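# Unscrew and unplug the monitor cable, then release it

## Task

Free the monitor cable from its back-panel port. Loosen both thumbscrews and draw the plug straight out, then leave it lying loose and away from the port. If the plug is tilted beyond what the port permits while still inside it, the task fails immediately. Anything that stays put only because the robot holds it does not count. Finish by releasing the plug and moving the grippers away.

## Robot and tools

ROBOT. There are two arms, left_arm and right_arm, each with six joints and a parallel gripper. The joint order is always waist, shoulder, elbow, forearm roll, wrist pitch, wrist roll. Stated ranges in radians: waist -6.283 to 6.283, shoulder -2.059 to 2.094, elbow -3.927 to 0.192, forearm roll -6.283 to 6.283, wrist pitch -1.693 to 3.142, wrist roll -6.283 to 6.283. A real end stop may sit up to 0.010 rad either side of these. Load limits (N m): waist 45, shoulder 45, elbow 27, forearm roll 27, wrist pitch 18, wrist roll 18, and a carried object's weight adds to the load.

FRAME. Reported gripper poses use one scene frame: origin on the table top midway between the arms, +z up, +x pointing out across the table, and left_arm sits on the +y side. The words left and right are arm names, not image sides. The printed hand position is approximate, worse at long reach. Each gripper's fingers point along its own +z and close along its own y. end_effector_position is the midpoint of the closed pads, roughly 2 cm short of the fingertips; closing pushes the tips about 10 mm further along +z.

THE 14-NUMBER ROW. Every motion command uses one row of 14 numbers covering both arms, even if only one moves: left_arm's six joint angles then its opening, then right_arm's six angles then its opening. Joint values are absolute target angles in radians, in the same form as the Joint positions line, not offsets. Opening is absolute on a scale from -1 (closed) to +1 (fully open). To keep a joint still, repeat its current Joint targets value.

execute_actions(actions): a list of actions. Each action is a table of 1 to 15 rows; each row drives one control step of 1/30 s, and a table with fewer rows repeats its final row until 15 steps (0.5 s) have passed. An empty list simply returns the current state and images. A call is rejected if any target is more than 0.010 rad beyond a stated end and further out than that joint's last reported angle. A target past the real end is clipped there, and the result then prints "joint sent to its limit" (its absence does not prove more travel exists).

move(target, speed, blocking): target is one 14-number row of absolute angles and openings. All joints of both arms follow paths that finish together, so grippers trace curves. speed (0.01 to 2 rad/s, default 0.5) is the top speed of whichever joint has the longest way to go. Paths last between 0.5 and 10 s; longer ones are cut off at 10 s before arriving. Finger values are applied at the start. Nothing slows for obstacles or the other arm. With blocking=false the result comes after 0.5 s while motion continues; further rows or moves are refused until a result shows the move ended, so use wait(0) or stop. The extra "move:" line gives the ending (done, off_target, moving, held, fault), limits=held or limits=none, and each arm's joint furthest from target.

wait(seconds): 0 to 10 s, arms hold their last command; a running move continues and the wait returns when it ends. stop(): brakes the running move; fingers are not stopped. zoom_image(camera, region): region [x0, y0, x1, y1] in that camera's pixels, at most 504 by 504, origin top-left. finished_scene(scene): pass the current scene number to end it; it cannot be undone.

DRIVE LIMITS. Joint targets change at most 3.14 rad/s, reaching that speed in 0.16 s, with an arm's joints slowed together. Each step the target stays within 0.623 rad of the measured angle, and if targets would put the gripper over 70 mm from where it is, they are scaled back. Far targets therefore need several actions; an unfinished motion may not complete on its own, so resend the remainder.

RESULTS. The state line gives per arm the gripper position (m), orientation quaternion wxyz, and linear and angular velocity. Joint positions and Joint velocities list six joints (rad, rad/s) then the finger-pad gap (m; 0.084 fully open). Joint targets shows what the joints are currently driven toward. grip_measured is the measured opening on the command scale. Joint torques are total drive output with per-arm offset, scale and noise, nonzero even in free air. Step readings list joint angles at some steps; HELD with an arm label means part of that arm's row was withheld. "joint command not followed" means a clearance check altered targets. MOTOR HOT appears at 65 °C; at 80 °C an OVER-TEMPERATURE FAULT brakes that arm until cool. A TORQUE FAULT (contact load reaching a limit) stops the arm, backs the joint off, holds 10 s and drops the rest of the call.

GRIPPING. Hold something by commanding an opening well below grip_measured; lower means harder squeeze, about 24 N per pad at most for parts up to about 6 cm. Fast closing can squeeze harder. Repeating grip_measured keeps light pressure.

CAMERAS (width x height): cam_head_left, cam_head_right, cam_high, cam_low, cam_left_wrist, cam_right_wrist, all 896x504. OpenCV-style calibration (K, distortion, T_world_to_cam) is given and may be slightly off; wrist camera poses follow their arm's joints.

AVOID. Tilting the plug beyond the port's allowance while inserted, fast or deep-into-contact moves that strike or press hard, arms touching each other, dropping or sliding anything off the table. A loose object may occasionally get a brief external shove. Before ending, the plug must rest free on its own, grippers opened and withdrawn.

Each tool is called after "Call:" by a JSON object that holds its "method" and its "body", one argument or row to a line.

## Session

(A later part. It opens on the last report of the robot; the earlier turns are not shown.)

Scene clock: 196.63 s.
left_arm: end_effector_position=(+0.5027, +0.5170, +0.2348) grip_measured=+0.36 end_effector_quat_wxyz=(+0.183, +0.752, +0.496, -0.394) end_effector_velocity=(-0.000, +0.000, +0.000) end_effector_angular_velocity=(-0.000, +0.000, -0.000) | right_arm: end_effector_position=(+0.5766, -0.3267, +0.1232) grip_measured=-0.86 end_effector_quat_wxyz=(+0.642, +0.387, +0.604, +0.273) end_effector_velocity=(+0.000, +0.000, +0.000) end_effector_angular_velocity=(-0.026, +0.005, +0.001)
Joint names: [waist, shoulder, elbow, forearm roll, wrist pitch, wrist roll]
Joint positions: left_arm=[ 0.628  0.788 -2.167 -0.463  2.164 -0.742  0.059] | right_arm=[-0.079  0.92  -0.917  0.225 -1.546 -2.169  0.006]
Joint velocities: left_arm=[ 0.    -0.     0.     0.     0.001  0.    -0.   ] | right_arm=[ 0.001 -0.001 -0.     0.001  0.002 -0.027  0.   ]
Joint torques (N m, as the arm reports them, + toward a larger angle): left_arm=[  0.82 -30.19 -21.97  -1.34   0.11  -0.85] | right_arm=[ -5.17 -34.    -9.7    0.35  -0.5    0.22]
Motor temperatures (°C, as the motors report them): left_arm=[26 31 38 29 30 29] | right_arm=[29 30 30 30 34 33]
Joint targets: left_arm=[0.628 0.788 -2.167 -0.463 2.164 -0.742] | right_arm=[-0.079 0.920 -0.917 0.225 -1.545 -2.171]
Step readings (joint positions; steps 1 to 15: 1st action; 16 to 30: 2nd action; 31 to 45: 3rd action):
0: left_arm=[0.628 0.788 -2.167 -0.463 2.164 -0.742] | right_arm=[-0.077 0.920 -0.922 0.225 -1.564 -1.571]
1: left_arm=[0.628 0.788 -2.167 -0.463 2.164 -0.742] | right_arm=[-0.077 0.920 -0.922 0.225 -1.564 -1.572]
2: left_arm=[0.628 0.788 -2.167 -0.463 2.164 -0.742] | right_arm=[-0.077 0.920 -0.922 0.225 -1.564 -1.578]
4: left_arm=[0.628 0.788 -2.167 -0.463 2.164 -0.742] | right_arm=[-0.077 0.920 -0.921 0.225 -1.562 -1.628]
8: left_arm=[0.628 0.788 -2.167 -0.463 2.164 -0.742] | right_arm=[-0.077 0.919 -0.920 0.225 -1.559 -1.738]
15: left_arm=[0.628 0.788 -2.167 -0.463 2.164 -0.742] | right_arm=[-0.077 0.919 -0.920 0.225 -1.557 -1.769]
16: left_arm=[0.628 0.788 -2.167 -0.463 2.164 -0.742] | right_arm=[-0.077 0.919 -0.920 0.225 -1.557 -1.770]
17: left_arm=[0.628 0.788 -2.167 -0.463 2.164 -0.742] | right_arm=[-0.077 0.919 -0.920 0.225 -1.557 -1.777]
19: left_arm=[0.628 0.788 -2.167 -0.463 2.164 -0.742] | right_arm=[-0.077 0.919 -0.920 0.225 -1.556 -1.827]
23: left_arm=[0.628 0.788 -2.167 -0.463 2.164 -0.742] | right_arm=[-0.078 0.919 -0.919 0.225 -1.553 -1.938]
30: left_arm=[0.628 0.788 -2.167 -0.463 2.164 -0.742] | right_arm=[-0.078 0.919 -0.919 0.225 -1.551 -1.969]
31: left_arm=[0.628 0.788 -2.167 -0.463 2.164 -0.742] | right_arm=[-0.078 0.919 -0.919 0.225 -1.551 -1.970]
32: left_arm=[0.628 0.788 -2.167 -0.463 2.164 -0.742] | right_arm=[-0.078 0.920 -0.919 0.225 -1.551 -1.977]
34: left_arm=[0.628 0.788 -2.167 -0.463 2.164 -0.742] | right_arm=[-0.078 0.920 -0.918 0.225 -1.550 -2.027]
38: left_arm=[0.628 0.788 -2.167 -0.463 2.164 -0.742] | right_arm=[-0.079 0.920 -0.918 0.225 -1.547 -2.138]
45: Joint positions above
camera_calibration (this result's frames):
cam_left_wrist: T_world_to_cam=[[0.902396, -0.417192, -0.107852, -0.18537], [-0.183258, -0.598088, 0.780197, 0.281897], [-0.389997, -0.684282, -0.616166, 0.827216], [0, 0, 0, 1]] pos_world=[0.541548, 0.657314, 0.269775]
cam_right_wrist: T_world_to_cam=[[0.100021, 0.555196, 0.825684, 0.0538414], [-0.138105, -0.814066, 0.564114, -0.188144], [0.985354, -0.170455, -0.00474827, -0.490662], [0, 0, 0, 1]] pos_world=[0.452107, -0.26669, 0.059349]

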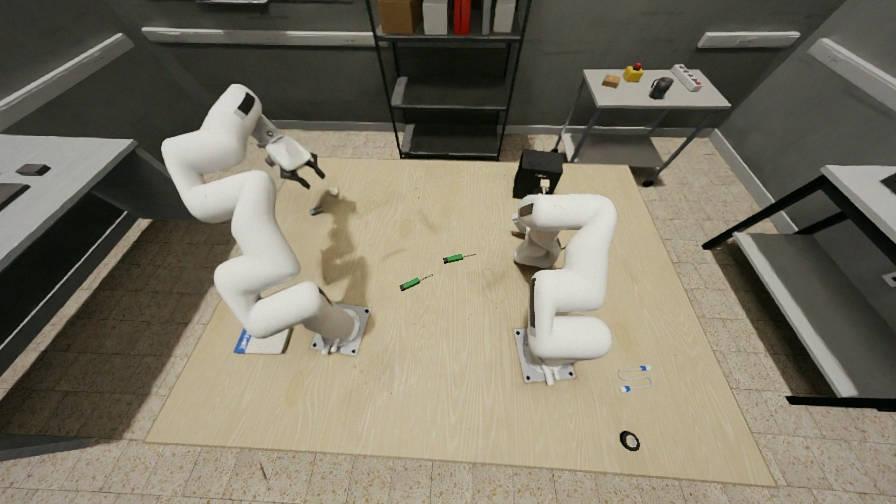

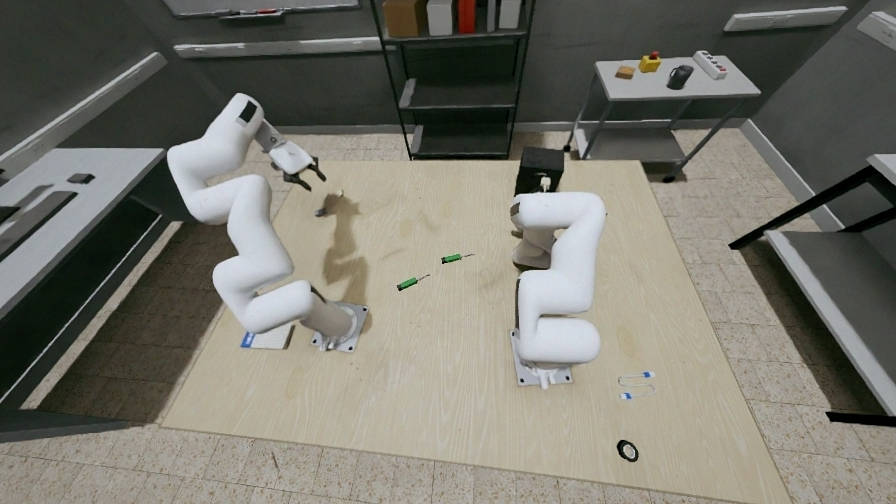

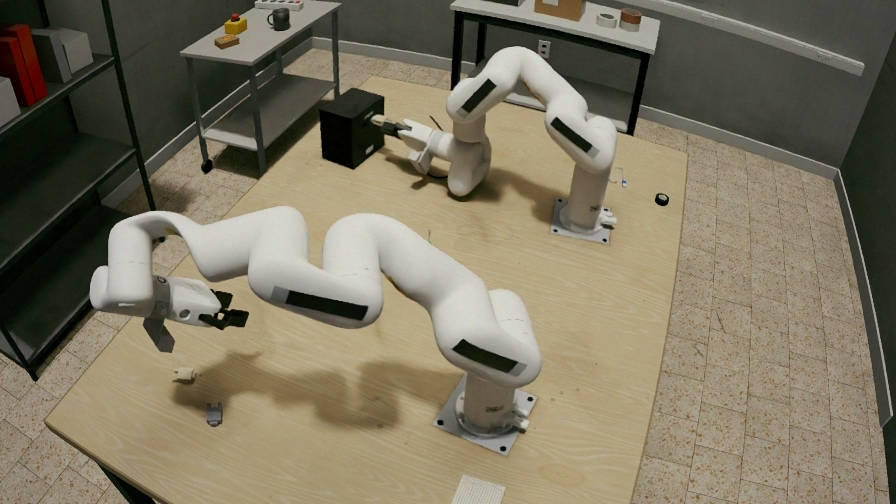

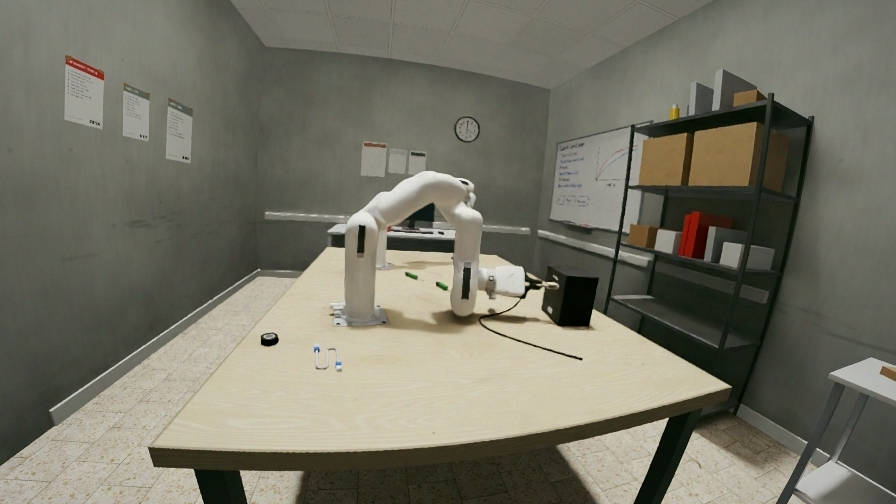

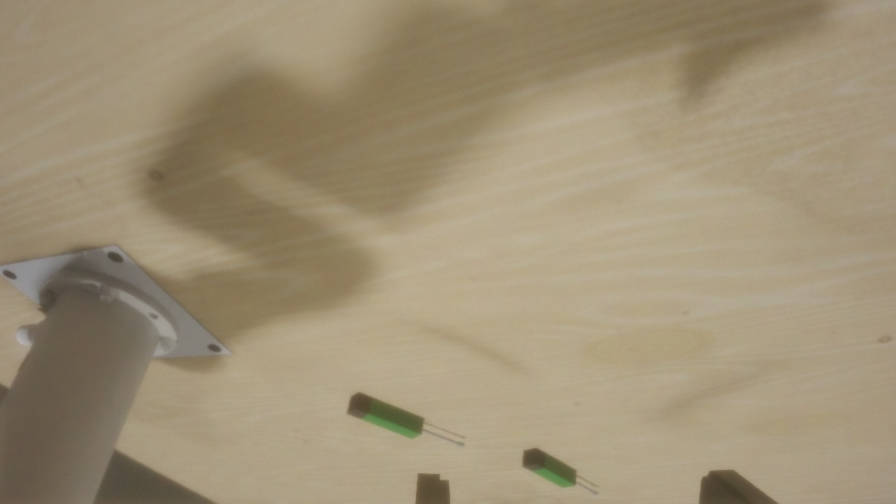

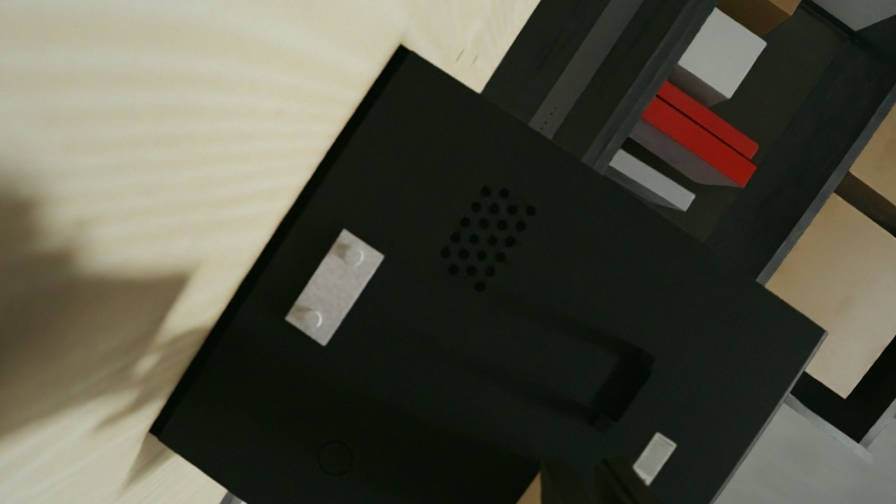

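Call:
{"method": "execute_actions", "body": {
  "actions": [
    [[0.628,0.788,-2.167,-0.463,2.164,-0.742,0.37,-0.0794,0.92,-0.9174,0.225,-1.5453,-2.171,-0.72]],
    [[0.628,0.788,-2.167,-0.463,2.164,-0.742,0.37,-0.077,0.92,-0.922,0.225,-1.561,-1.571,-0.72]],
    [[0.628,0.788,-2.167,-0.463,2.164,-0.742,0.37,-0.0805,0.92,-0.9266,0.225,-1.5767,-0.971,-0.72]],
    [[0.628,0.788,-2.167,-0.463,2.164,-0.742,0.37,-0.0805,0.92,-0.9266,0.225,-1.5767,-0.971,-1]],
    [[0.628,0.788,-2.167,-0.463,2.164,-0.742,0.37,-0.077,0.92,-0.922,0.225,-1.561,-1.571,-1]],
    [[0.628,0.788,-2.167,-0.463,2.164,-0.742,0.37,-0.0794,0.92,-0.9174,0.225,-1.5453,-2.171,-1]],
    [[0.628,0.788,-2.167,-0.463,2.164,-0.742,0.37,-0.0794,0.92,-0.9174,0.225,-1.5453,-2.171,-0.72]],
    [[0.628,0.788,-2.167,-0.463,2.164,-0.742,0.37,-0.077,0.92,-0.922,0.225,-1.561,-1.571,-0.72]],
    [[0.628,0.788,-2.167,-0.463,2.164,-0.742,0.37,-0.0805,0.92,-0.9266,0.225,-1.5767,-0.971,-0.72]],
    [[0.628,0.788,-2.167,-0.463,2.164,-0.742,0.37,-0.0805,0.92,-0.9266,0.225,-1.5767,-0.971,-1]],
    [[0.628,0.788,-2.167,-0.463,2.164,-0.742,0.37,-0.077,0.92,-0.922,0.225,-1.561,-1.571,-1]],
    [[0.628,0.788,-2.167,-0.463,2.164,-0.742,0.37,-0.0794,0.92,-0.9174,0.225,-1.5453,-2.171,-1]],
    [[0.628,0.788,-2.167,-0.463,2.164,-0.742,0.37,-0.0794,0.92,-0.9174,0.225,-1.5453,-2.171,-0.72]],
    [[0.628,0.788,-2.167,-0.463,2.164,-0.742,0.37,-0.077,0.92,-0.922,0.225,-1.561,-1.571,-0.72]],
    [[0.628,0.788,-2.167,-0.463,2.164,-0.742,0.37,-0.0805,0.92,-0.9266,0.225,-1.5767,-0.971,-0.72]],
    [[0.628,0.788,-2.167,-0.463,2.164,-0.742,0.37,-0.0805,0.92,-0.9266,0.225,-1.5767,-0.971,-1]],
    [[0.628,0.788,-2.167,-0.463,2.164,-0.742,0.37,-0.077,0.92,-0.922,0.225,-1.561,-1.571,-1]],
    [[0.628,0.788,-2.167,-0.463,2.164,-0.742,0.37,-0.0794,0.92,-0.9174,0.225,-1.5453,-2.171,-1]],
    [[0.628,0.788,-2.167,-0.463,2.164,-0.742,0.37,-0.0794,0.92,-0.9174,0.225,-1.5453,-2.171,-0.72]],
    [[0.628,0.788,-2.167,-0.463,2.164,-0.742,0.37,-0.077,0.92,-0.922,0.225,-1.561,-1.571,-0.72]],
    [[0.628,0.788,-2.167,-0.463,2.164,-0.742,0.37,-0.0805,0.92,-0.9266,0.225,-1.5767,-0.971,-0.72]],
    [[0.628,0.788,-2.167,-0.463,2.164,-0.742,0.37,-0.0805,0.92,-0.9266,0.225,-1.5767,-0.971,-1]],
    [[0.628,0.788,-2.167,-0.463,2.164,-0.742,0.37,-0.077,0.92,-0.922,0.225,-1.561,-1.571,-1]],
    [[0.628,0.788,-2.167,-0.463,2.164,-0.742,0.37,-0.0794,0.92,-0.9174,0.225,-1.5453,-2.171,-1]],
    [[0.628,0.788,-2.167,-0.463,2.164,-0.742,0.37,-0.0794,0.92,-0.9174,0.225,-1.5453,-2.171,-0.72]],
    [[0.628,0.788,-2.167,-0.463,2.164,-0.742,0.37,-0.077,0.92,-0.922,0.225,-1.561,-1.571,-0.6]],
    [[0.628,0.788,-2.167,-0.463,2.164,-0.742,0.37,-0.055,0.91,-0.82,0.245,-1.66,-1.571,-0.55]]
  ]
}}

Call:
{"method": "move", "body": {
  "target": [0.628,0.788,-2.167,-0.463,2.164,-0.742,0.37,-0.135,0.91,-0.82,0.165,-1.66,0,0.1],
  "speed": 1
}}

Scene clock: 249.20 s.
left_arm: end_effector_position=(+0.5027, +0.5170, +0.2348) grip_measured=+0.36 end_effector_quat_wxyz=(+0.183, +0.752, +0.496, -0.394) end_effector_velocity=(-0.000, +0.000, -0.001) end_effector_angular_velocity=(-0.001, +0.002, +0.001) | right_arm: end_effector_position=(+0.5434, -0.3183, +0.1279) grip_measured=-0.57 end_effector_quat_wxyz=(+0.544, +0.533, +0.463, +0.452) end_effector_velocity=(-0.003, +0.001, +0.000) end_effector_angular_velocity=(-0.002, -0.001, +0.000)
Joint names: [waist, shoulder, elbow, forearm roll, wrist pitch, wrist roll]
Joint positions: left_arm=[ 0.628  0.788 -2.167 -0.463  2.164 -0.742  0.059] | right_arm=[-0.055  0.91  -0.821  0.245 -1.659 -1.571  0.019]
Joint velocities: left_arm=[ 0.     0.001  0.001 -0.     0.    -0.001 -0.   ] | right_arm=[ 0.002 -0.001  0.01   0.002 -0.01   0.001 -0.   ]
Joint torques (N m, as the arm reports them, + toward a larger angle): left_arm=[  0.87 -30.19 -21.74  -1.25   0.34  -0.88] | right_arm=[ -1.95 -30.62  -4.94  -0.06  -1.1    0.39]
Motor temperatures (°C, as the motors report them): left_arm=[26 31 38 29 30 29] | right_arm=[29 30 30 30 33 33]
Joint targets: left_arm=[0.628 0.788 -2.167 -0.463 2.164 -0.742] | right_arm=[-0.055 0.910 -0.820 0.245 -1.660 -1.571]
Step readings (joint positions; steps 1 to 15: 1st action; 16 to 30: 2nd action; 31 to 45: 3rd action; 46 to 60: 4th action; 61 to 75: 5th action; 76 to 90: 6th action; 91 to 105: 7th action; 106 to 120: 8th action; 121 to 135: 9th action; 136 to 150: 10th action; 151 to 165: 11th action; 166 to 180: 12th action; 181 to 195: 13th action):
0: left_arm=[0.628 0.788 -2.167 -0.463 2.164 -0.742] | right_arm=[-0.079 0.920 -0.917 0.225 -1.545 -2.171]
1: left_arm=[0.628 0.788 -2.167 -0.463 2.164 -0.742] | right_arm=[-0.079 0.920 -0.917 0.225 -1.545 -2.171]
2: left_arm=[0.628 0.788 -2.167 -0.463 2.164 -0.742] | right_arm=[-0.080 0.920 -0.918 0.225 -1.543 -2.171]
4: left_arm=[0.628 0.788 -2.167 -0.463 2.164 -0.742] | right_arm=[-0.081 0.920 -0.919 0.226 -1.542 -2.171]
8: left_arm=[0.628 0.788 -2.167 -0.463 2.164 -0.742] | right_arm=[-0.081 0.920 -0.919 0.225 -1.543 -2.171]
15: left_arm=[0.628 0.788 -2.167 -0.463 2.164 -0.742] | right_arm=[-0.080 0.920 -0.918 0.225 -1.545 -2.171]
16: left_arm=[0.628 0.788 -2.167 -0.463 2.164 -0.742] | right_arm=[-0.080 0.920 -0.917 0.225 -1.545 -2.170]
17: left_arm=[0.628 0.788 -2.167 -0.463 2.164 -0.742] | right_arm=[-0.080 0.920 -0.917 0.225 -1.545 -2.164]
19: left_arm=[0.628 0.788 -2.167 -0.463 2.164 -0.742] | right_arm=[-0.080 0.920 -0.918 0.225 -1.547 -2.113]
23: left_arm=[0.628 0.788 -2.167 -0.463 2.164 -0.742] | right_arm=[-0.079 0.919 -0.921 0.225 -1.555 -1.839]
30: left_arm=[0.628 0.788 -2.167 -0.463 2.164 -0.742] | right_arm=[-0.077 0.920 -0.922 0.225 -1.561 -1.591]
31: left_arm=[0.628 0.788 -2.167 -0.463 2.164 -0.742] | right_arm=[-0.077 0.920 -0.922 0.225 -1.561 -1.584]
32: left_arm=[0.628 0.788 -2.167 -0.463 2.164 -0.742] | right_arm=[-0.077 0.920 -0.922 0.225 -1.561 -1.573]
34: left_arm=[0.628 0.788 -2.167 -0.463 2.164 -0.742] | right_arm=[-0.077 0.920 -0.922 0.225 -1.562 -1.518]
38: left_arm=[0.628 0.788 -2.167 -0.463 2.164 -0.742] | right_arm=[-0.079 0.920 -0.924 0.225 -1.570 -1.241]
45: left_arm=[0.628 0.788 -2.167 -0.463 2.164 -0.742] | right_arm=[-0.080 0.920 -0.927 0.225 -1.576 -0.991]
46: left_arm=[0.628 0.788 -2.167 -0.463 2.164 -0.742] | right_arm=[-0.080 0.920 -0.927 0.225 -1.576 -0.985]
47: left_arm=[0.628 0.788 -2.167 -0.463 2.164 -0.742] | right_arm=[-0.080 0.920 -0.927 0.224 -1.576 -0.981]
49: left_arm=[0.628 0.788 -2.167 -0.463 2.164 -0.742] | right_arm=[-0.080 0.920 -0.927 0.225 -1.576 -0.976]
53: left_arm=[0.628 0.788 -2.167 -0.463 2.164 -0.742] | right_arm=[-0.080 0.920 -0.927 0.225 -1.576 -0.972]
60: left_arm=[0.628 0.788 -2.167 -0.463 2.164 -0.742] | right_arm=[-0.080 0.920 -0.927 0.225 -1.577 -0.971]
61: left_arm=[0.628 0.788 -2.167 -0.463 2.164 -0.742] | right_arm=[-0.080 0.920 -0.927 0.225 -1.577 -0.972]
62: left_arm=[0.628 0.788 -2.167 -0.463 2.164 -0.742] | right_arm=[-0.080 0.920 -0.927 0.225 -1.576 -0.978]
64: left_arm=[0.628 0.788 -2.167 -0.463 2.164 -0.742] | right_arm=[-0.080 0.920 -0.926 0.225 -1.575 -1.029]
68: left_arm=[0.628 0.788 -2.167 -0.463 2.164 -0.742] | right_arm=[-0.078 0.920 -0.924 0.225 -1.568 -1.303]
75: left_arm=[0.628 0.788 -2.167 -0.463 2.164 -0.742] | right_arm=[-0.077 0.920 -0.923 0.225 -1.561 -1.551]
76: left_arm=[0.628 0.788 -2.167 -0.463 2.164 -0.742] | right_arm=[-0.077 0.920 -0.922 0.225 -1.561 -1.558]
77: left_arm=[0.628 0.788 -2.167 -0.463 2.164 -0.742] | right_arm=[-0.077 0.920 -0.922 0.225 -1.561 -1.569]
79: left_arm=[0.628 0.788 -2.167 -0.463 2.164 -0.742] | right_arm=[-0.077 0.920 -0.922 0.225 -1.559 -1.624]
83: left_arm=[0.628 0.788 -2.167 -0.463 2.164 -0.742] | right_arm=[-0.078 0.920 -0.920 0.225 -1.553 -1.901]
90: left_arm=[0.628 0.788 -2.167 -0.463 2.164 -0.742] | right_arm=[-0.079 0.920 -0.917 0.225 -1.546 -2.151]
91: left_arm=[0.628 0.788 -2.167 -0.463 2.164 -0.742] | right_arm=[-0.079 0.920 -0.917 0.225 -1.546 -2.157]
92: left_arm=[0.628 0.788 -2.167 -0.463 2.164 -0.742] | right_arm=[-0.079 0.920 -0.916 0.225 -1.546 -2.161]
94: left_arm=[0.628 0.788 -2.167 -0.463 2.164 -0.742] | right_arm=[-0.080 0.921 -0.916 0.226 -1.546 -2.166]
98: left_arm=[0.628 0.788 -2.167 -0.463 2.164 -0.742] | right_arm=[-0.080 0.920 -0.916 0.226 -1.545 -2.170]
105: left_arm=[0.628 0.788 -2.167 -0.463 2.164 -0.742] | right_arm=[-0.080 0.920 -0.917 0.225 -1.545 -2.171]
106: left_arm=[0.628 0.788 -2.167 -0.463 2.164 -0.742] | right_arm=[-0.080 0.920 -0.917 0.225 -1.545 -2.170]
107: left_arm=[0.628 0.788 -2.167 -0.463 2.164 -0.742] | right_arm=[-0.080 0.920 -0.917 0.225 -1.545 -2.164]
109: left_arm=[0.628 0.788 -2.167 -0.463 2.164 -0.742] | right_arm=[-0.079 0.920 -0.918 0.225 -1.547 -2.113]
113: left_arm=[0.628 0.788 -2.167 -0.463 2.164 -0.742] | right_arm=[-0.078 0.920 -0.920 0.225 -1.555 -1.839]
120: left_arm=[0.628 0.788 -2.167 -0.463 2.164 -0.742] | right_arm=[-0.077 0.920 -0.922 0.225 -1.561 -1.591]
121: left_arm=[0.628 0.788 -2.167 -0.463 2.164 -0.742] | right_arm=[-0.077 0.920 -0.922 0.225 -1.561 -1.584]
122: left_arm=[0.628 0.788 -2.167 -0.463 2.164 -0.742] | right_arm=[-0.077 0.920 -0.922 0.225 -1.561 -1.573]
124: left_arm=[0.628 0.788 -2.167 -0.463 2.164 -0.742] | right_arm=[-0.077 0.920 -0.922 0.225 -1.562 -1.518]
128: left_arm=[0.628 0.788 -2.167 -0.463 2.164 -0.742] | right_arm=[-0.079 0.920 -0.924 0.225 -1.570 -1.241]
135: left_arm=[0.628 0.788 -2.167 -0.463 2.164 -0.742] | right_arm=[-0.080 0.920 -0.927 0.225 -1.576 -0.991]
136: left_arm=[0.628 0.788 -2.167 -0.463 2.164 -0.742] | right_arm=[-0.080 0.920 -0.927 0.225 -1.576 -0.985]
137: left_arm=[0.628 0.788 -2.167 -0.463 2.164 -0.742] | right_arm=[-0.080 0.920 -0.927 0.224 -1.576 -0.981]
139: left_arm=[0.628 0.788 -2.167 -0.463 2.164 -0.742] | right_arm=[-0.080 0.920 -0.927 0.225 -1.576 -0.976]
143: left_arm=[0.628 0.788 -2.167 -0.463 2.164 -0.742] | right_arm=[-0.080 0.920 -0.927 0.225 -1.576 -0.972]
150: left_arm=[0.628 0.788 -2.167 -0.463 2.164 -0.742] | right_arm=[-0.080 0.920 -0.927 0.225 -1.577 -0.971]
151: left_arm=[0.628 0.788 -2.167 -0.463 2.164 -0.742] | right_arm=[-0.080 0.920 -0.927 0.225 -1.577 -0.972]
152: left_arm=[0.628 0.788 -2.167 -0.463 2.164 -0.742] | right_arm=[-0.080 0.920 -0.927 0.225 -1.576 -0.978]
154: left_arm=[0.628 0.788 -2.167 -0.463 2.164 -0.742] | right_arm=[-0.080 0.920 -0.926 0.225 -1.575 -1.029]
158: left_arm=[0.628 0.788 -2.167 -0.463 2.164 -0.742] | right_arm=[-0.078 0.920 -0.924 0.225 -1.568 -1.303]
165: left_arm=[0.628 0.788 -2.167 -0.463 2.164 -0.742] | right_arm=[-0.077 0.920 -0.923 0.225 -1.561 -1.551]
166: left_arm=[0.628 0.788 -2.167 -0.463 2.164 -0.742] | right_arm=[-0.077 0.920 -0.922 0.225 -1.561 -1.558]
167: left_arm=[0.628 0.788 -2.167 -0.463 2.164 -0.742] | right_arm=[-0.077 0.920 -0.922 0.225 -1.561 -1.569]
169: left_arm=[0.628 0.788 -2.167 -0.463 2.164 -0.742] | right_arm=[-0.077 0.920 -0.922 0.225 -1.559 -1.624]
173: left_arm=[0.628 0.788 -2.167 -0.463 2.164 -0.742] | right_arm=[-0.078 0.920 -0.920 0.225 -1.553 -1.901]
180: left_arm=[0.628 0.788 -2.167 -0.463 2.164 -0.742] | right_arm=[-0.079 0.920 -0.917 0.225 -1.546 -2.151]
181: left_arm=[0.628 0.788 -2.167 -0.463 2.164 -0.742] | right_arm=[-0.079 0.920 -0.917 0.225 -1.546 -2.157]
182: left_arm=[0.628 0.788 -2.167 -0.463 2.164 -0.742] | right_arm=[-0.079 0.920 -0.916 0.225 -1.546 -2.161]
184: left_arm=[0.628 0.788 -2.167 -0.463 2.164 -0.742] | right_arm=[-0.080 0.921 -0.916 0.226 -1.546 -2.166]
Lines left out of this list: 72.
camera_calibration (this result's frames):
cam_left_wrist: T_world_to_cam=[[0.902396, -0.417191, -0.107852, -0.18537], [-0.183258, -0.598088, 0.780197, 0.281897], [-0.389996, -0.684282, -0.616166, 0.827216], [0, 0, 0, 1]] pos_world=[0.541548, 0.657314, 0.269775]
cam_right_wrist: T_world_to_cam=[[-0.0145403, 0.0256217, 0.999566, -0.0799302], [-0.177931, -0.983783, 0.0226289, -0.151669], [0.983936, -0.177525, 0.0188634, -0.460991], [0, 0, 0, 1]] pos_world=[0.425437, -0.228998, 0.0920234]

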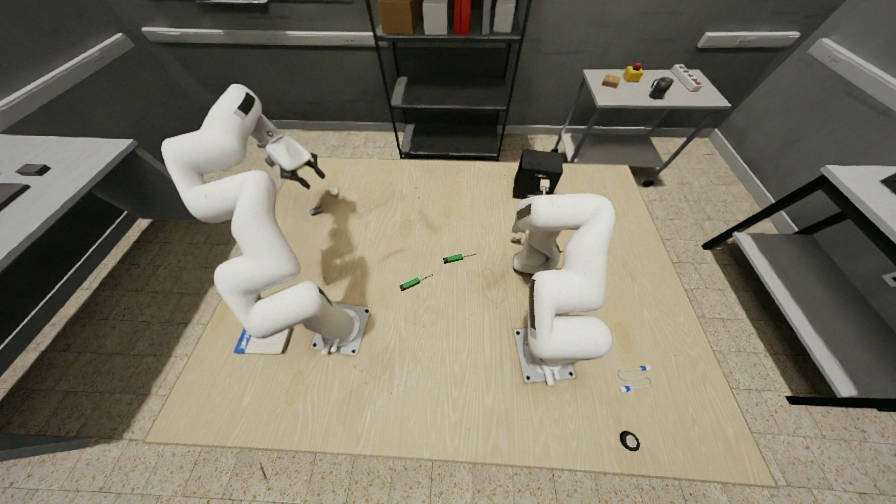

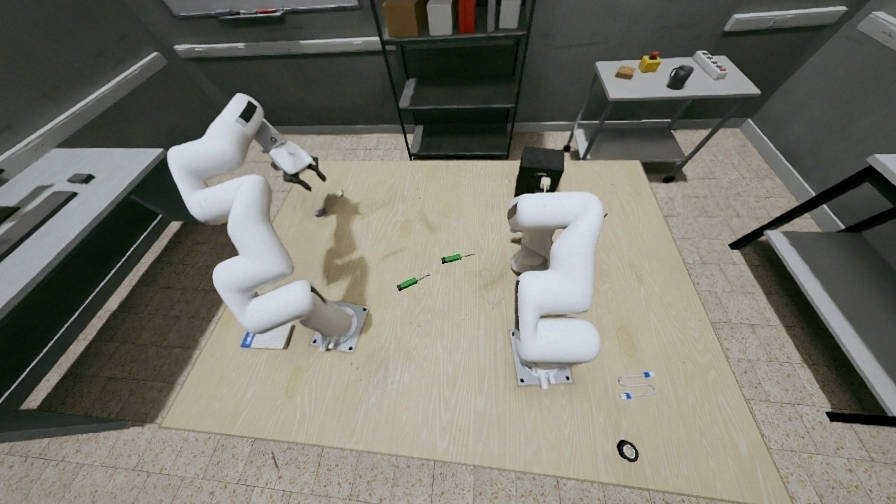

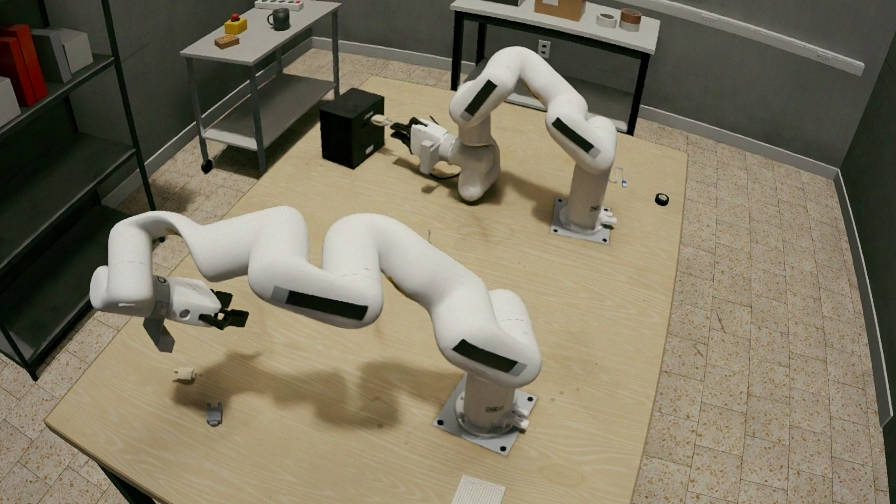

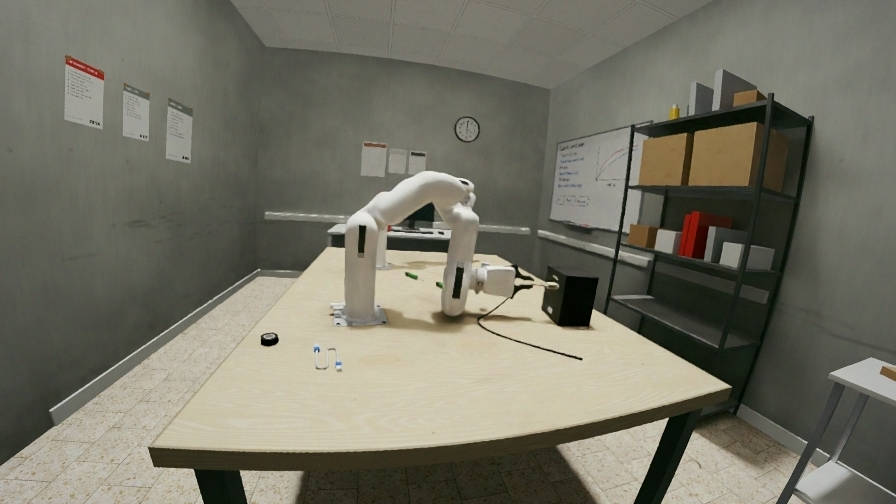

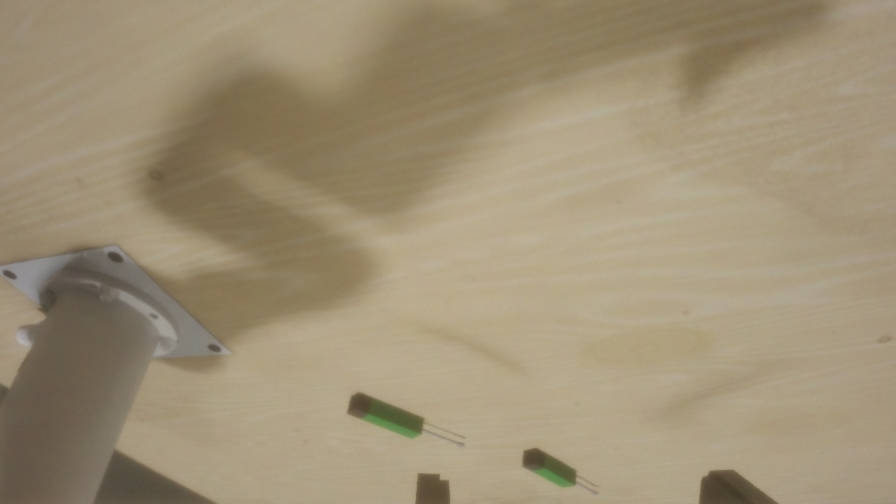

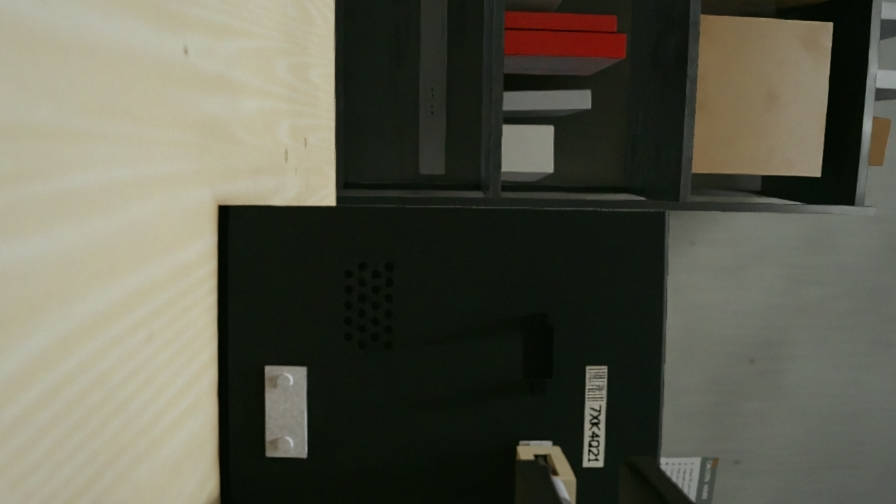

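Scene clock: 251.50 s.
left_arm: end_effector_position=(+0.5027, +0.5170, +0.2348) grip_measured=+0.36 end_effector_quat_wxyz=(+0.183, +0.752, +0.496, -0.394) end_effector_velocity=(-0.000, +0.001, -0.000) end_effector_angular_velocity=(-0.001, +0.001, +0.002) | right_arm: end_effector_position=(+0.5440, -0.3431, +0.1274) grip_measured=+0.09 end_effector_quat_wxyz=(+0.063, +0.705, -0.052, +0.704) end_effector_velocity=(+0.000, -0.001, +0.000) end_effector_angular_velocity=(+0.001, -0.001, -0.001)
Joint names: [waist, shoulder, elbow, forearm roll, wrist pitch, wrist roll]
Joint positions: left_arm=[ 0.628  0.788 -2.167 -0.463  2.164 -0.742  0.059] | right_arm=[-0.135  0.91  -0.82   0.165 -1.66  -0.     0.048]
Joint velocities: left_arm=[ 0.002  0.001  0.001 -0.001  0.     0.     0.   ] | right_arm=[-0.001 -0.001 -0.     0.     0.001  0.001  0.   ]
Joint torques (N m, as the arm reports them, + toward a larger angle): left_arm=[  1.02 -30.25 -22.23  -0.88   0.34  -0.85] | right_arm=[ -2.17 -31.16  -5.25  -0.25  -1.33   0.58]
Motor temperatures (°C, as the motors report them): left_arm=[26 31 38 29 30 29] | right_arm=[29 30 30 30 33 33]
Joint targets: left_arm=[0.628 0.788 -2.167 -0.463 2.164 -0.742] | right_arm=[-0.135 0.910 -0.820 0.165 -1.660 -0.000]
move: done; limits=none; left_arm: farthest joint: the waist, 0.000 radians from its target (0.000 radians at the start); right_arm: farthest joint: the waist, 0.000 radians from its target (0.080 radians at the start)
camera_calibration (this result's frames):
cam_left_wrist: T_world_to_cam=[[0.902396, -0.417192, -0.107852, -0.18537], [-0.183258, -0.598088, 0.780197, 0.281897], [-0.389997, -0.684282, -0.616166, 0.827216], [0, 0, 0, 1]] pos_world=[0.541548, 0.657314, 0.269775]
cam_right_wrist: T_world_to_cam=[[-0.178125, -0.983876, 0.0161004, -0.210907], [-0.0182542, -0.0130553, -0.999748, 0.200518], [0.983838, -0.178374, -0.0156344, -0.461821], [0, 0, 0, 1]] pos_world=[0.42045, -0.287266, 0.196643]

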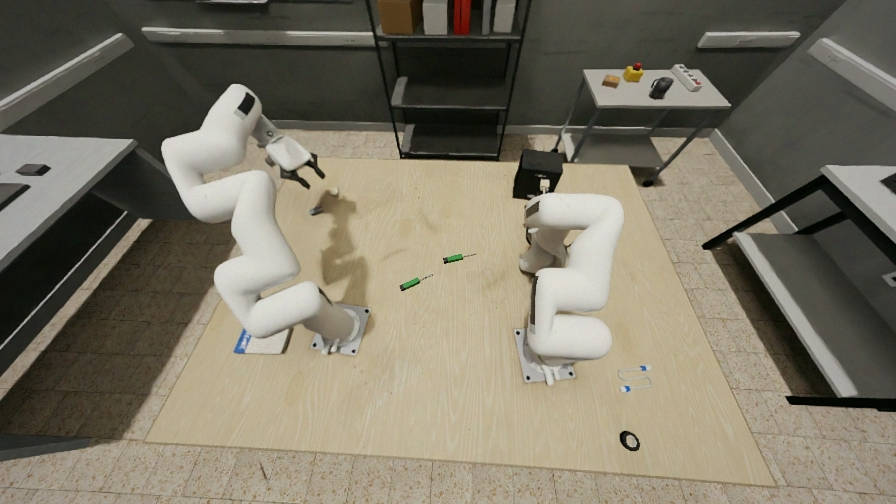

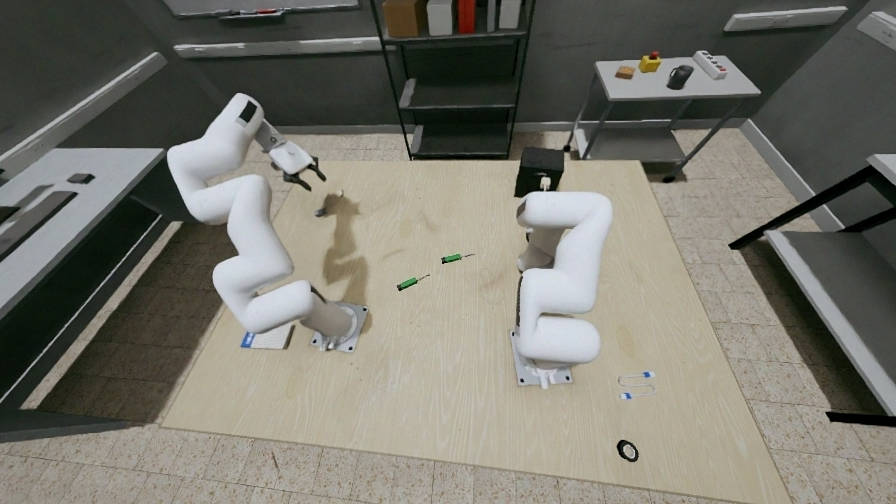

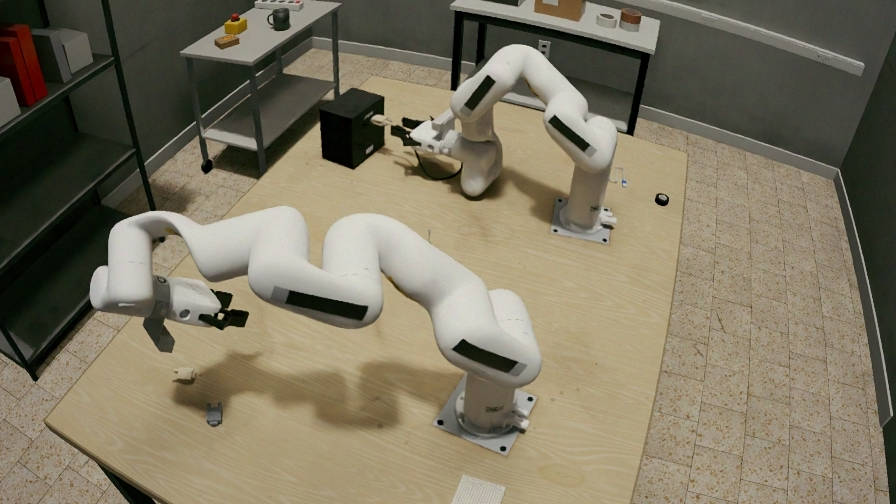

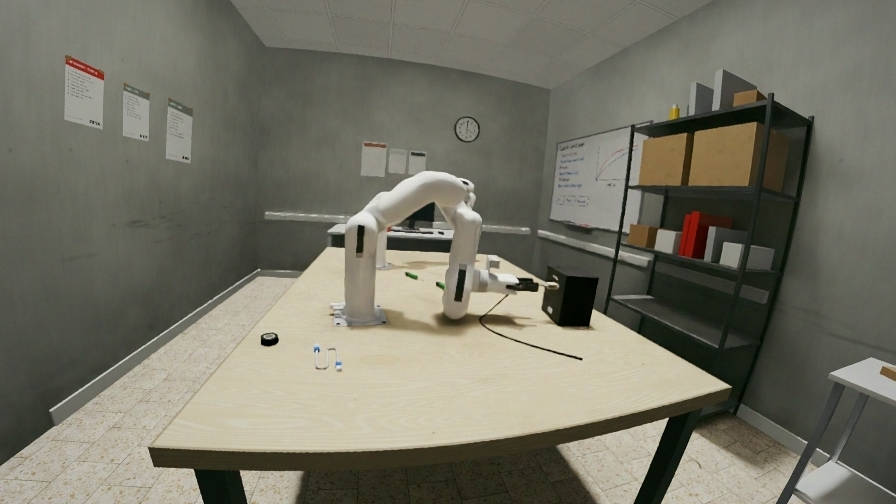

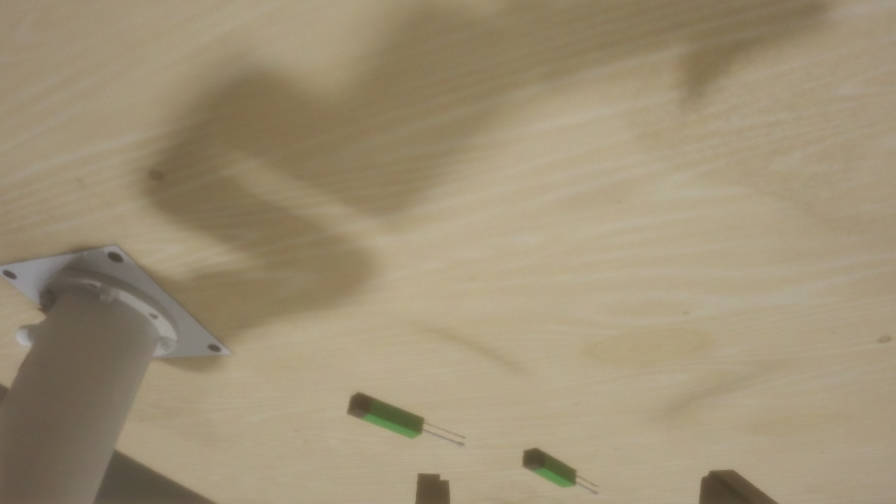

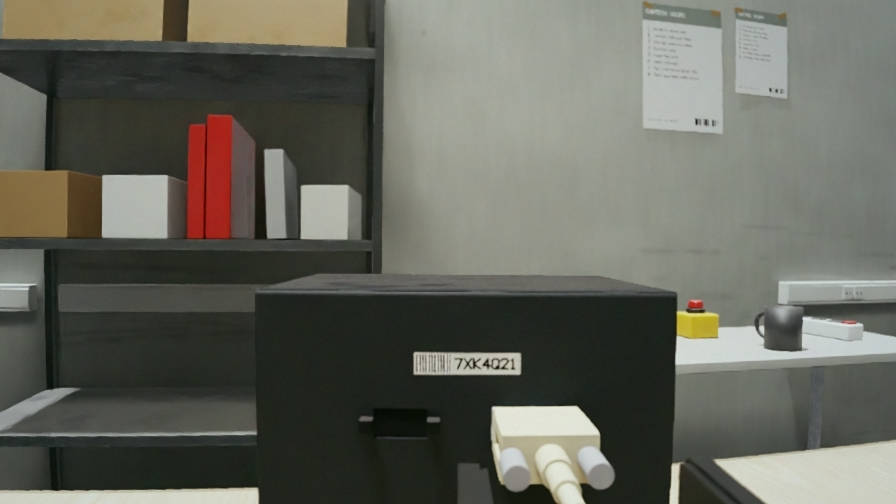

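Slight change maybe. Test rolling stroke now with lighter pressure.

Call:
{"method": "execute_actions", "body": {
  "actions": [
    [[0.628,0.788,-2.167,-0.463,2.164,-0.742,0.37,-0.146,0.92,-0.922,0.153,-1.605,0,0.1]],
    [[0.628,0.788,-2.167,-0.463,2.164,-0.742,0.37,-0.146,0.92,-0.922,0.153,-1.605,0,-0.2]],
    [[0.628,0.788,-2.167,-0.463,2.164,-0.742,0.37,-0.151,0.92,-0.922,0.153,-1.605,0,-0.2]],
    [[0.628,0.788,-2.167,-0.463,2.164,-0.742,0.37,-0.150,0.92,-0.9135,0.153,-1.575,0,-0.2]],
    [[0.628,0.788,-2.167,-0.463,2.164,-0.742,0.37,-0.149,0.92,-0.905,0.153,-1.545,0,-0.2]]
  ]
}}

Scene clock: 268.03 s.
left_arm: end_effector_position=(+0.5027, +0.5170, +0.2348) grip_measured=+0.36 end_effector_quat_wxyz=(+0.183, +0.752, +0.496, -0.394) end_effector_velocity=(-0.000, +0.000, +0.000) end_effector_angular_velocity=(+0.000, -0.000, +0.000) | right_arm: end_effector_position=(+0.5739, -0.3498, +0.1190) grip_measured=-0.21 end_effector_quat_wxyz=(+0.058, +0.719, -0.059, +0.690) end_effector_velocity=(-0.000, -0.000, -0.001) end_effector_angular_velocity=(+0.002, +0.003, -0.000)
Joint names: [waist, shoulder, elbow, forearm roll, wrist pitch, wrist roll]
Joint positions: left_arm=[ 0.628  0.788 -2.167 -0.463  2.164 -0.742  0.059] | right_arm=[-0.149  0.92  -0.905  0.153 -1.545 -0.     0.035]
Joint velocities: left_arm=[ 0.    -0.001 -0.    -0.     0.     0.     0.   ] | right_arm=[ 0.     0.001  0.001  0.     0.002  0.002 -0.   ]
Joint torques (N m, as the arm reports them, + toward a larger angle): left_arm=[  1.35 -30.97 -21.39  -0.6    0.35  -0.9 ] | right_arm=[ -8.07 -30.29  -5.92   1.54  -0.67   0.3 ]
Motor temperatures (°C, as the motors report them): left_arm=[26 31 38 29 30 29] | right_arm=[29 30 30 30 33 33]
Joint targets: left_arm=[0.628 0.788 -2.167 -0.463 2.164 -0.742] | right_arm=[-0.149 0.920 -0.905 0.153 -1.545 0.000]
Step readings (joint positions; steps 1 to 15: 1st action; 16 to 30: 2nd action; 31 to 45: 3rd action; 46 to 60: 4th action; 61 to 75: 5th action):
0: left_arm=[0.628 0.788 -2.167 -0.463 2.164 -0.742] | right_arm=[-0.135 0.910 -0.820 0.165 -1.660 0.000]
1: left_arm=[0.628 0.788 -2.167 -0.463 2.164 -0.742] | right_arm=[-0.135 0.910 -0.820 0.165 -1.660 0.000]
2: left_arm=[0.628 0.788 -2.167 -0.463 2.164 -0.742] | right_arm=[-0.136 0.911 -0.825 0.164 -1.656 -0.000]
4: left_arm=[0.628 0.788 -2.167 -0.463 2.164 -0.742] | right_arm=[-0.140 0.916 -0.864 0.160 -1.635 -0.000]
8: left_arm=[0.628 0.788 -2.167 -0.463 2.164 -0.742] | right_arm=[-0.145 0.918 -0.913 0.154 -1.611 0.000]
15: left_arm=[0.628 0.788 -2.167 -0.463 2.164 -0.742] | right_arm=[-0.146 0.920 -0.921 0.153 -1.606 0.000]
16: left_arm=[0.628 0.788 -2.167 -0.463 2.164 -0.742] | right_arm=[-0.146 0.920 -0.921 0.153 -1.605 0.000]
17: left_arm=[0.628 0.788 -2.167 -0.463 2.164 -0.742] | right_arm=[-0.146 0.920 -0.921 0.153 -1.605 0.000]
19: left_arm=[0.628 0.788 -2.167 -0.463 2.164 -0.742] | right_arm=[-0.146 0.920 -0.922 0.153 -1.605 0.000]
23: left_arm=[0.628 0.788 -2.167 -0.463 2.164 -0.742] | right_arm=[-0.146 0.920 -0.922 0.153 -1.605 0.000]
30: left_arm=[0.628 0.788 -2.167 -0.463 2.164 -0.742] | right_arm=[-0.146 0.920 -0.922 0.153 -1.605 0.000]
31: left_arm=[0.628 0.788 -2.167 -0.463 2.164 -0.742] | right_arm=[-0.146 0.920 -0.922 0.153 -1.605 -0.000]
32: left_arm=[0.628 0.788 -2.167 -0.463 2.164 -0.742] | right_arm=[-0.147 0.920 -0.922 0.153 -1.605 -0.000]
34: left_arm=[0.628 0.788 -2.167 -0.463 2.164 -0.742] | right_arm=[-0.149 0.920 -0.922 0.152 -1.605 0.000]
38: left_arm=[0.628 0.788 -2.167 -0.463 2.164 -0.742] | right_arm=[-0.149 0.920 -0.922 0.152 -1.605 0.000]
45: left_arm=[0.628 0.788 -2.167 -0.463 2.164 -0.742] | right_arm=[-0.150 0.920 -0.922 0.152 -1.605 0.000]
46: left_arm=[0.628 0.788 -2.167 -0.463 2.164 -0.742] | right_arm=[-0.150 0.920 -0.922 0.152 -1.604 0.000]
47: left_arm=[0.628 0.788 -2.167 -0.463 2.164 -0.742] | right_arm=[-0.150 0.920 -0.920 0.152 -1.599 0.000]
49: left_arm=[0.628 0.788 -2.167 -0.463 2.164 -0.742] | right_arm=[-0.150 0.919 -0.917 0.153 -1.587 0.000]
53: left_arm=[0.628 0.788 -2.167 -0.463 2.164 -0.742] | right_arm=[-0.150 0.919 -0.915 0.153 -1.578 -0.000]
60: left_arm=[0.628 0.788 -2.167 -0.463 2.164 -0.742] | right_arm=[-0.150 0.920 -0.914 0.153 -1.576 -0.000]
61: left_arm=[0.628 0.788 -2.167 -0.463 2.164 -0.742] | right_arm=[-0.150 0.920 -0.914 0.153 -1.575 -0.000]
62: left_arm=[0.628 0.788 -2.167 -0.463 2.164 -0.742] | right_arm=[-0.150 0.919 -0.912 0.153 -1.569 -0.000]
64: left_arm=[0.628 0.788 -2.167 -0.463 2.164 -0.742] | right_arm=[-0.149 0.920 -0.908 0.153 -1.555 -0.000]
68: left_arm=[0.628 0.788 -2.167 -0.463 2.164 -0.742] | right_arm=[-0.149 0.920 -0.906 0.153 -1.547 -0.000]
75: Joint positions above
camera_calibration (this result's frames):
cam_left_wrist: T_world_to_cam=[[0.902396, -0.417192, -0.107852, -0.18537], [-0.183258, -0.598088, 0.780197, 0.281897], [-0.389997, -0.684282, -0.616166, 0.827216], [0, 0, 0, 1]] pos_world=[0.541548, 0.657314, 0.269775]
cam_right_wrist: T_world_to_cam=[[-0.180721, -0.983526, 0.00406966, -0.20901], [-0.0564172, 0.00623538, -0.998388, 0.221047], [0.981915, -0.180659, -0.0566146, -0.487387], [0, 0, 0, 1]] pos_world=[0.453271, -0.294996, 0.193948]

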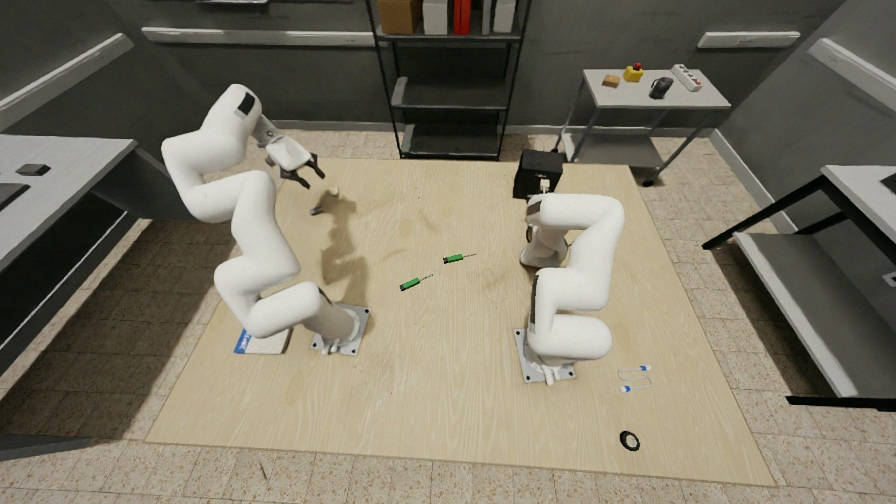

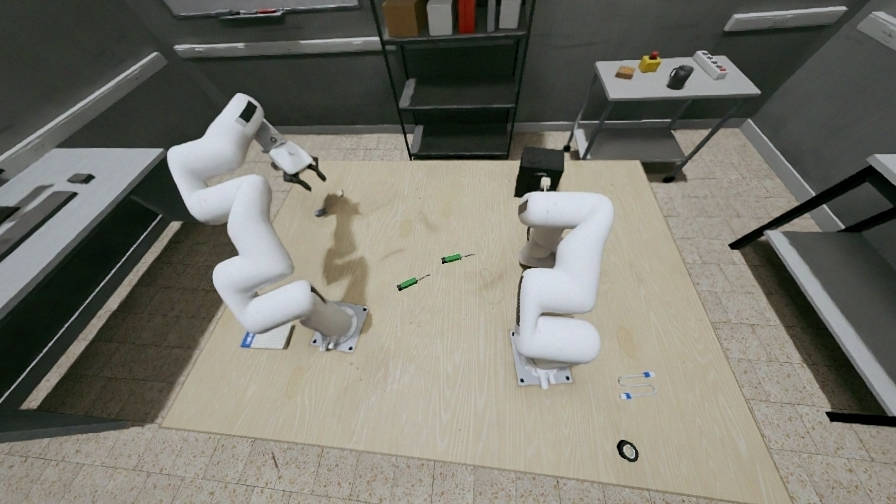

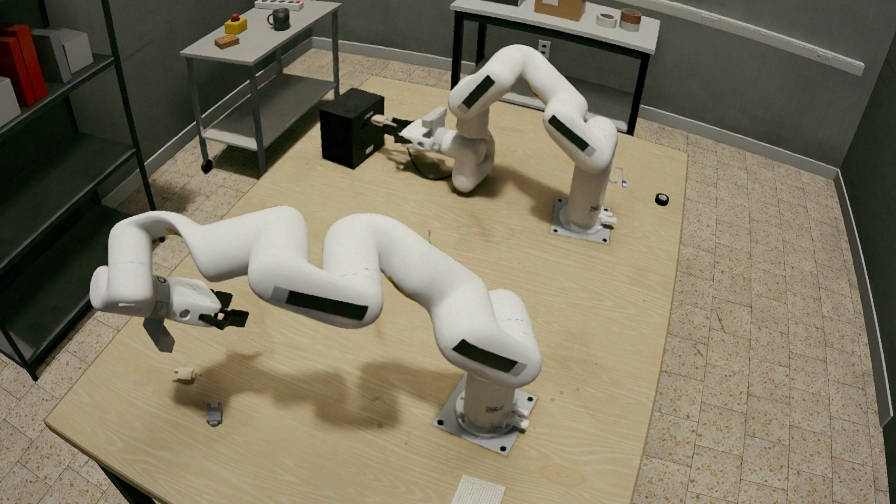

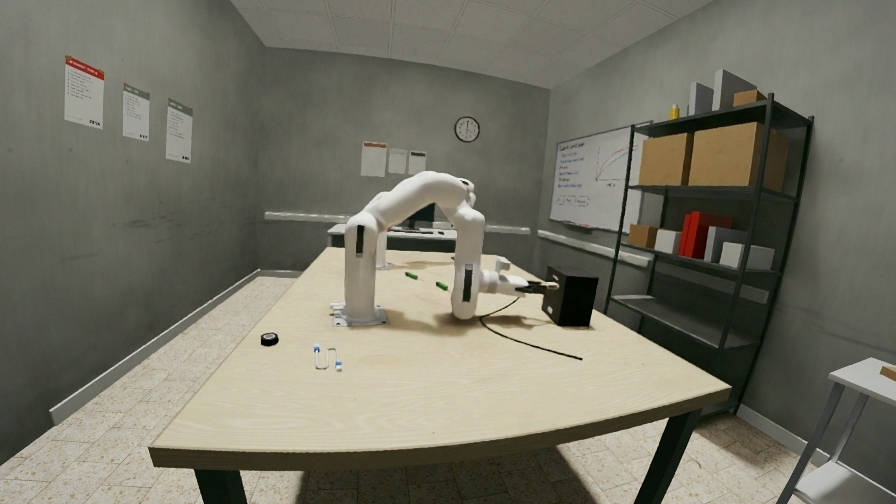

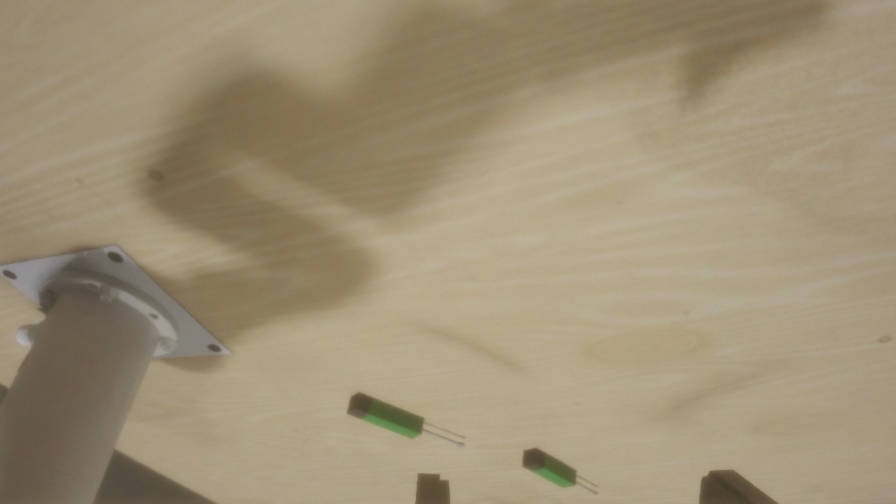

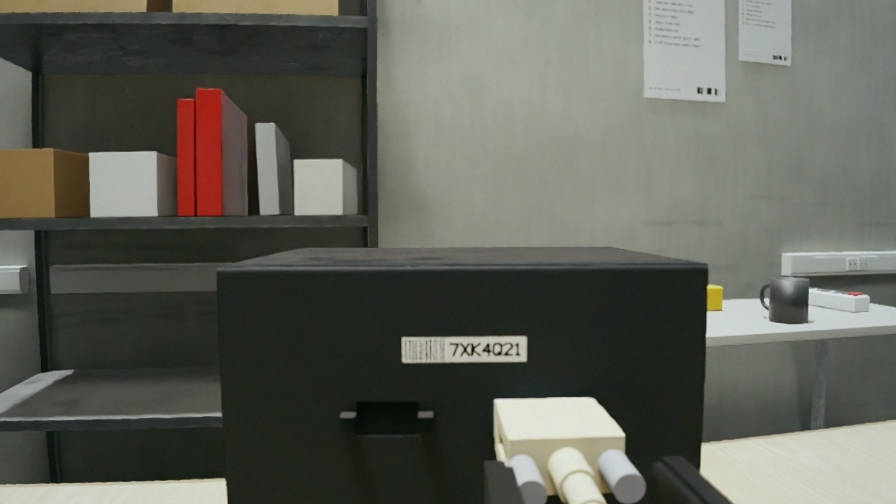

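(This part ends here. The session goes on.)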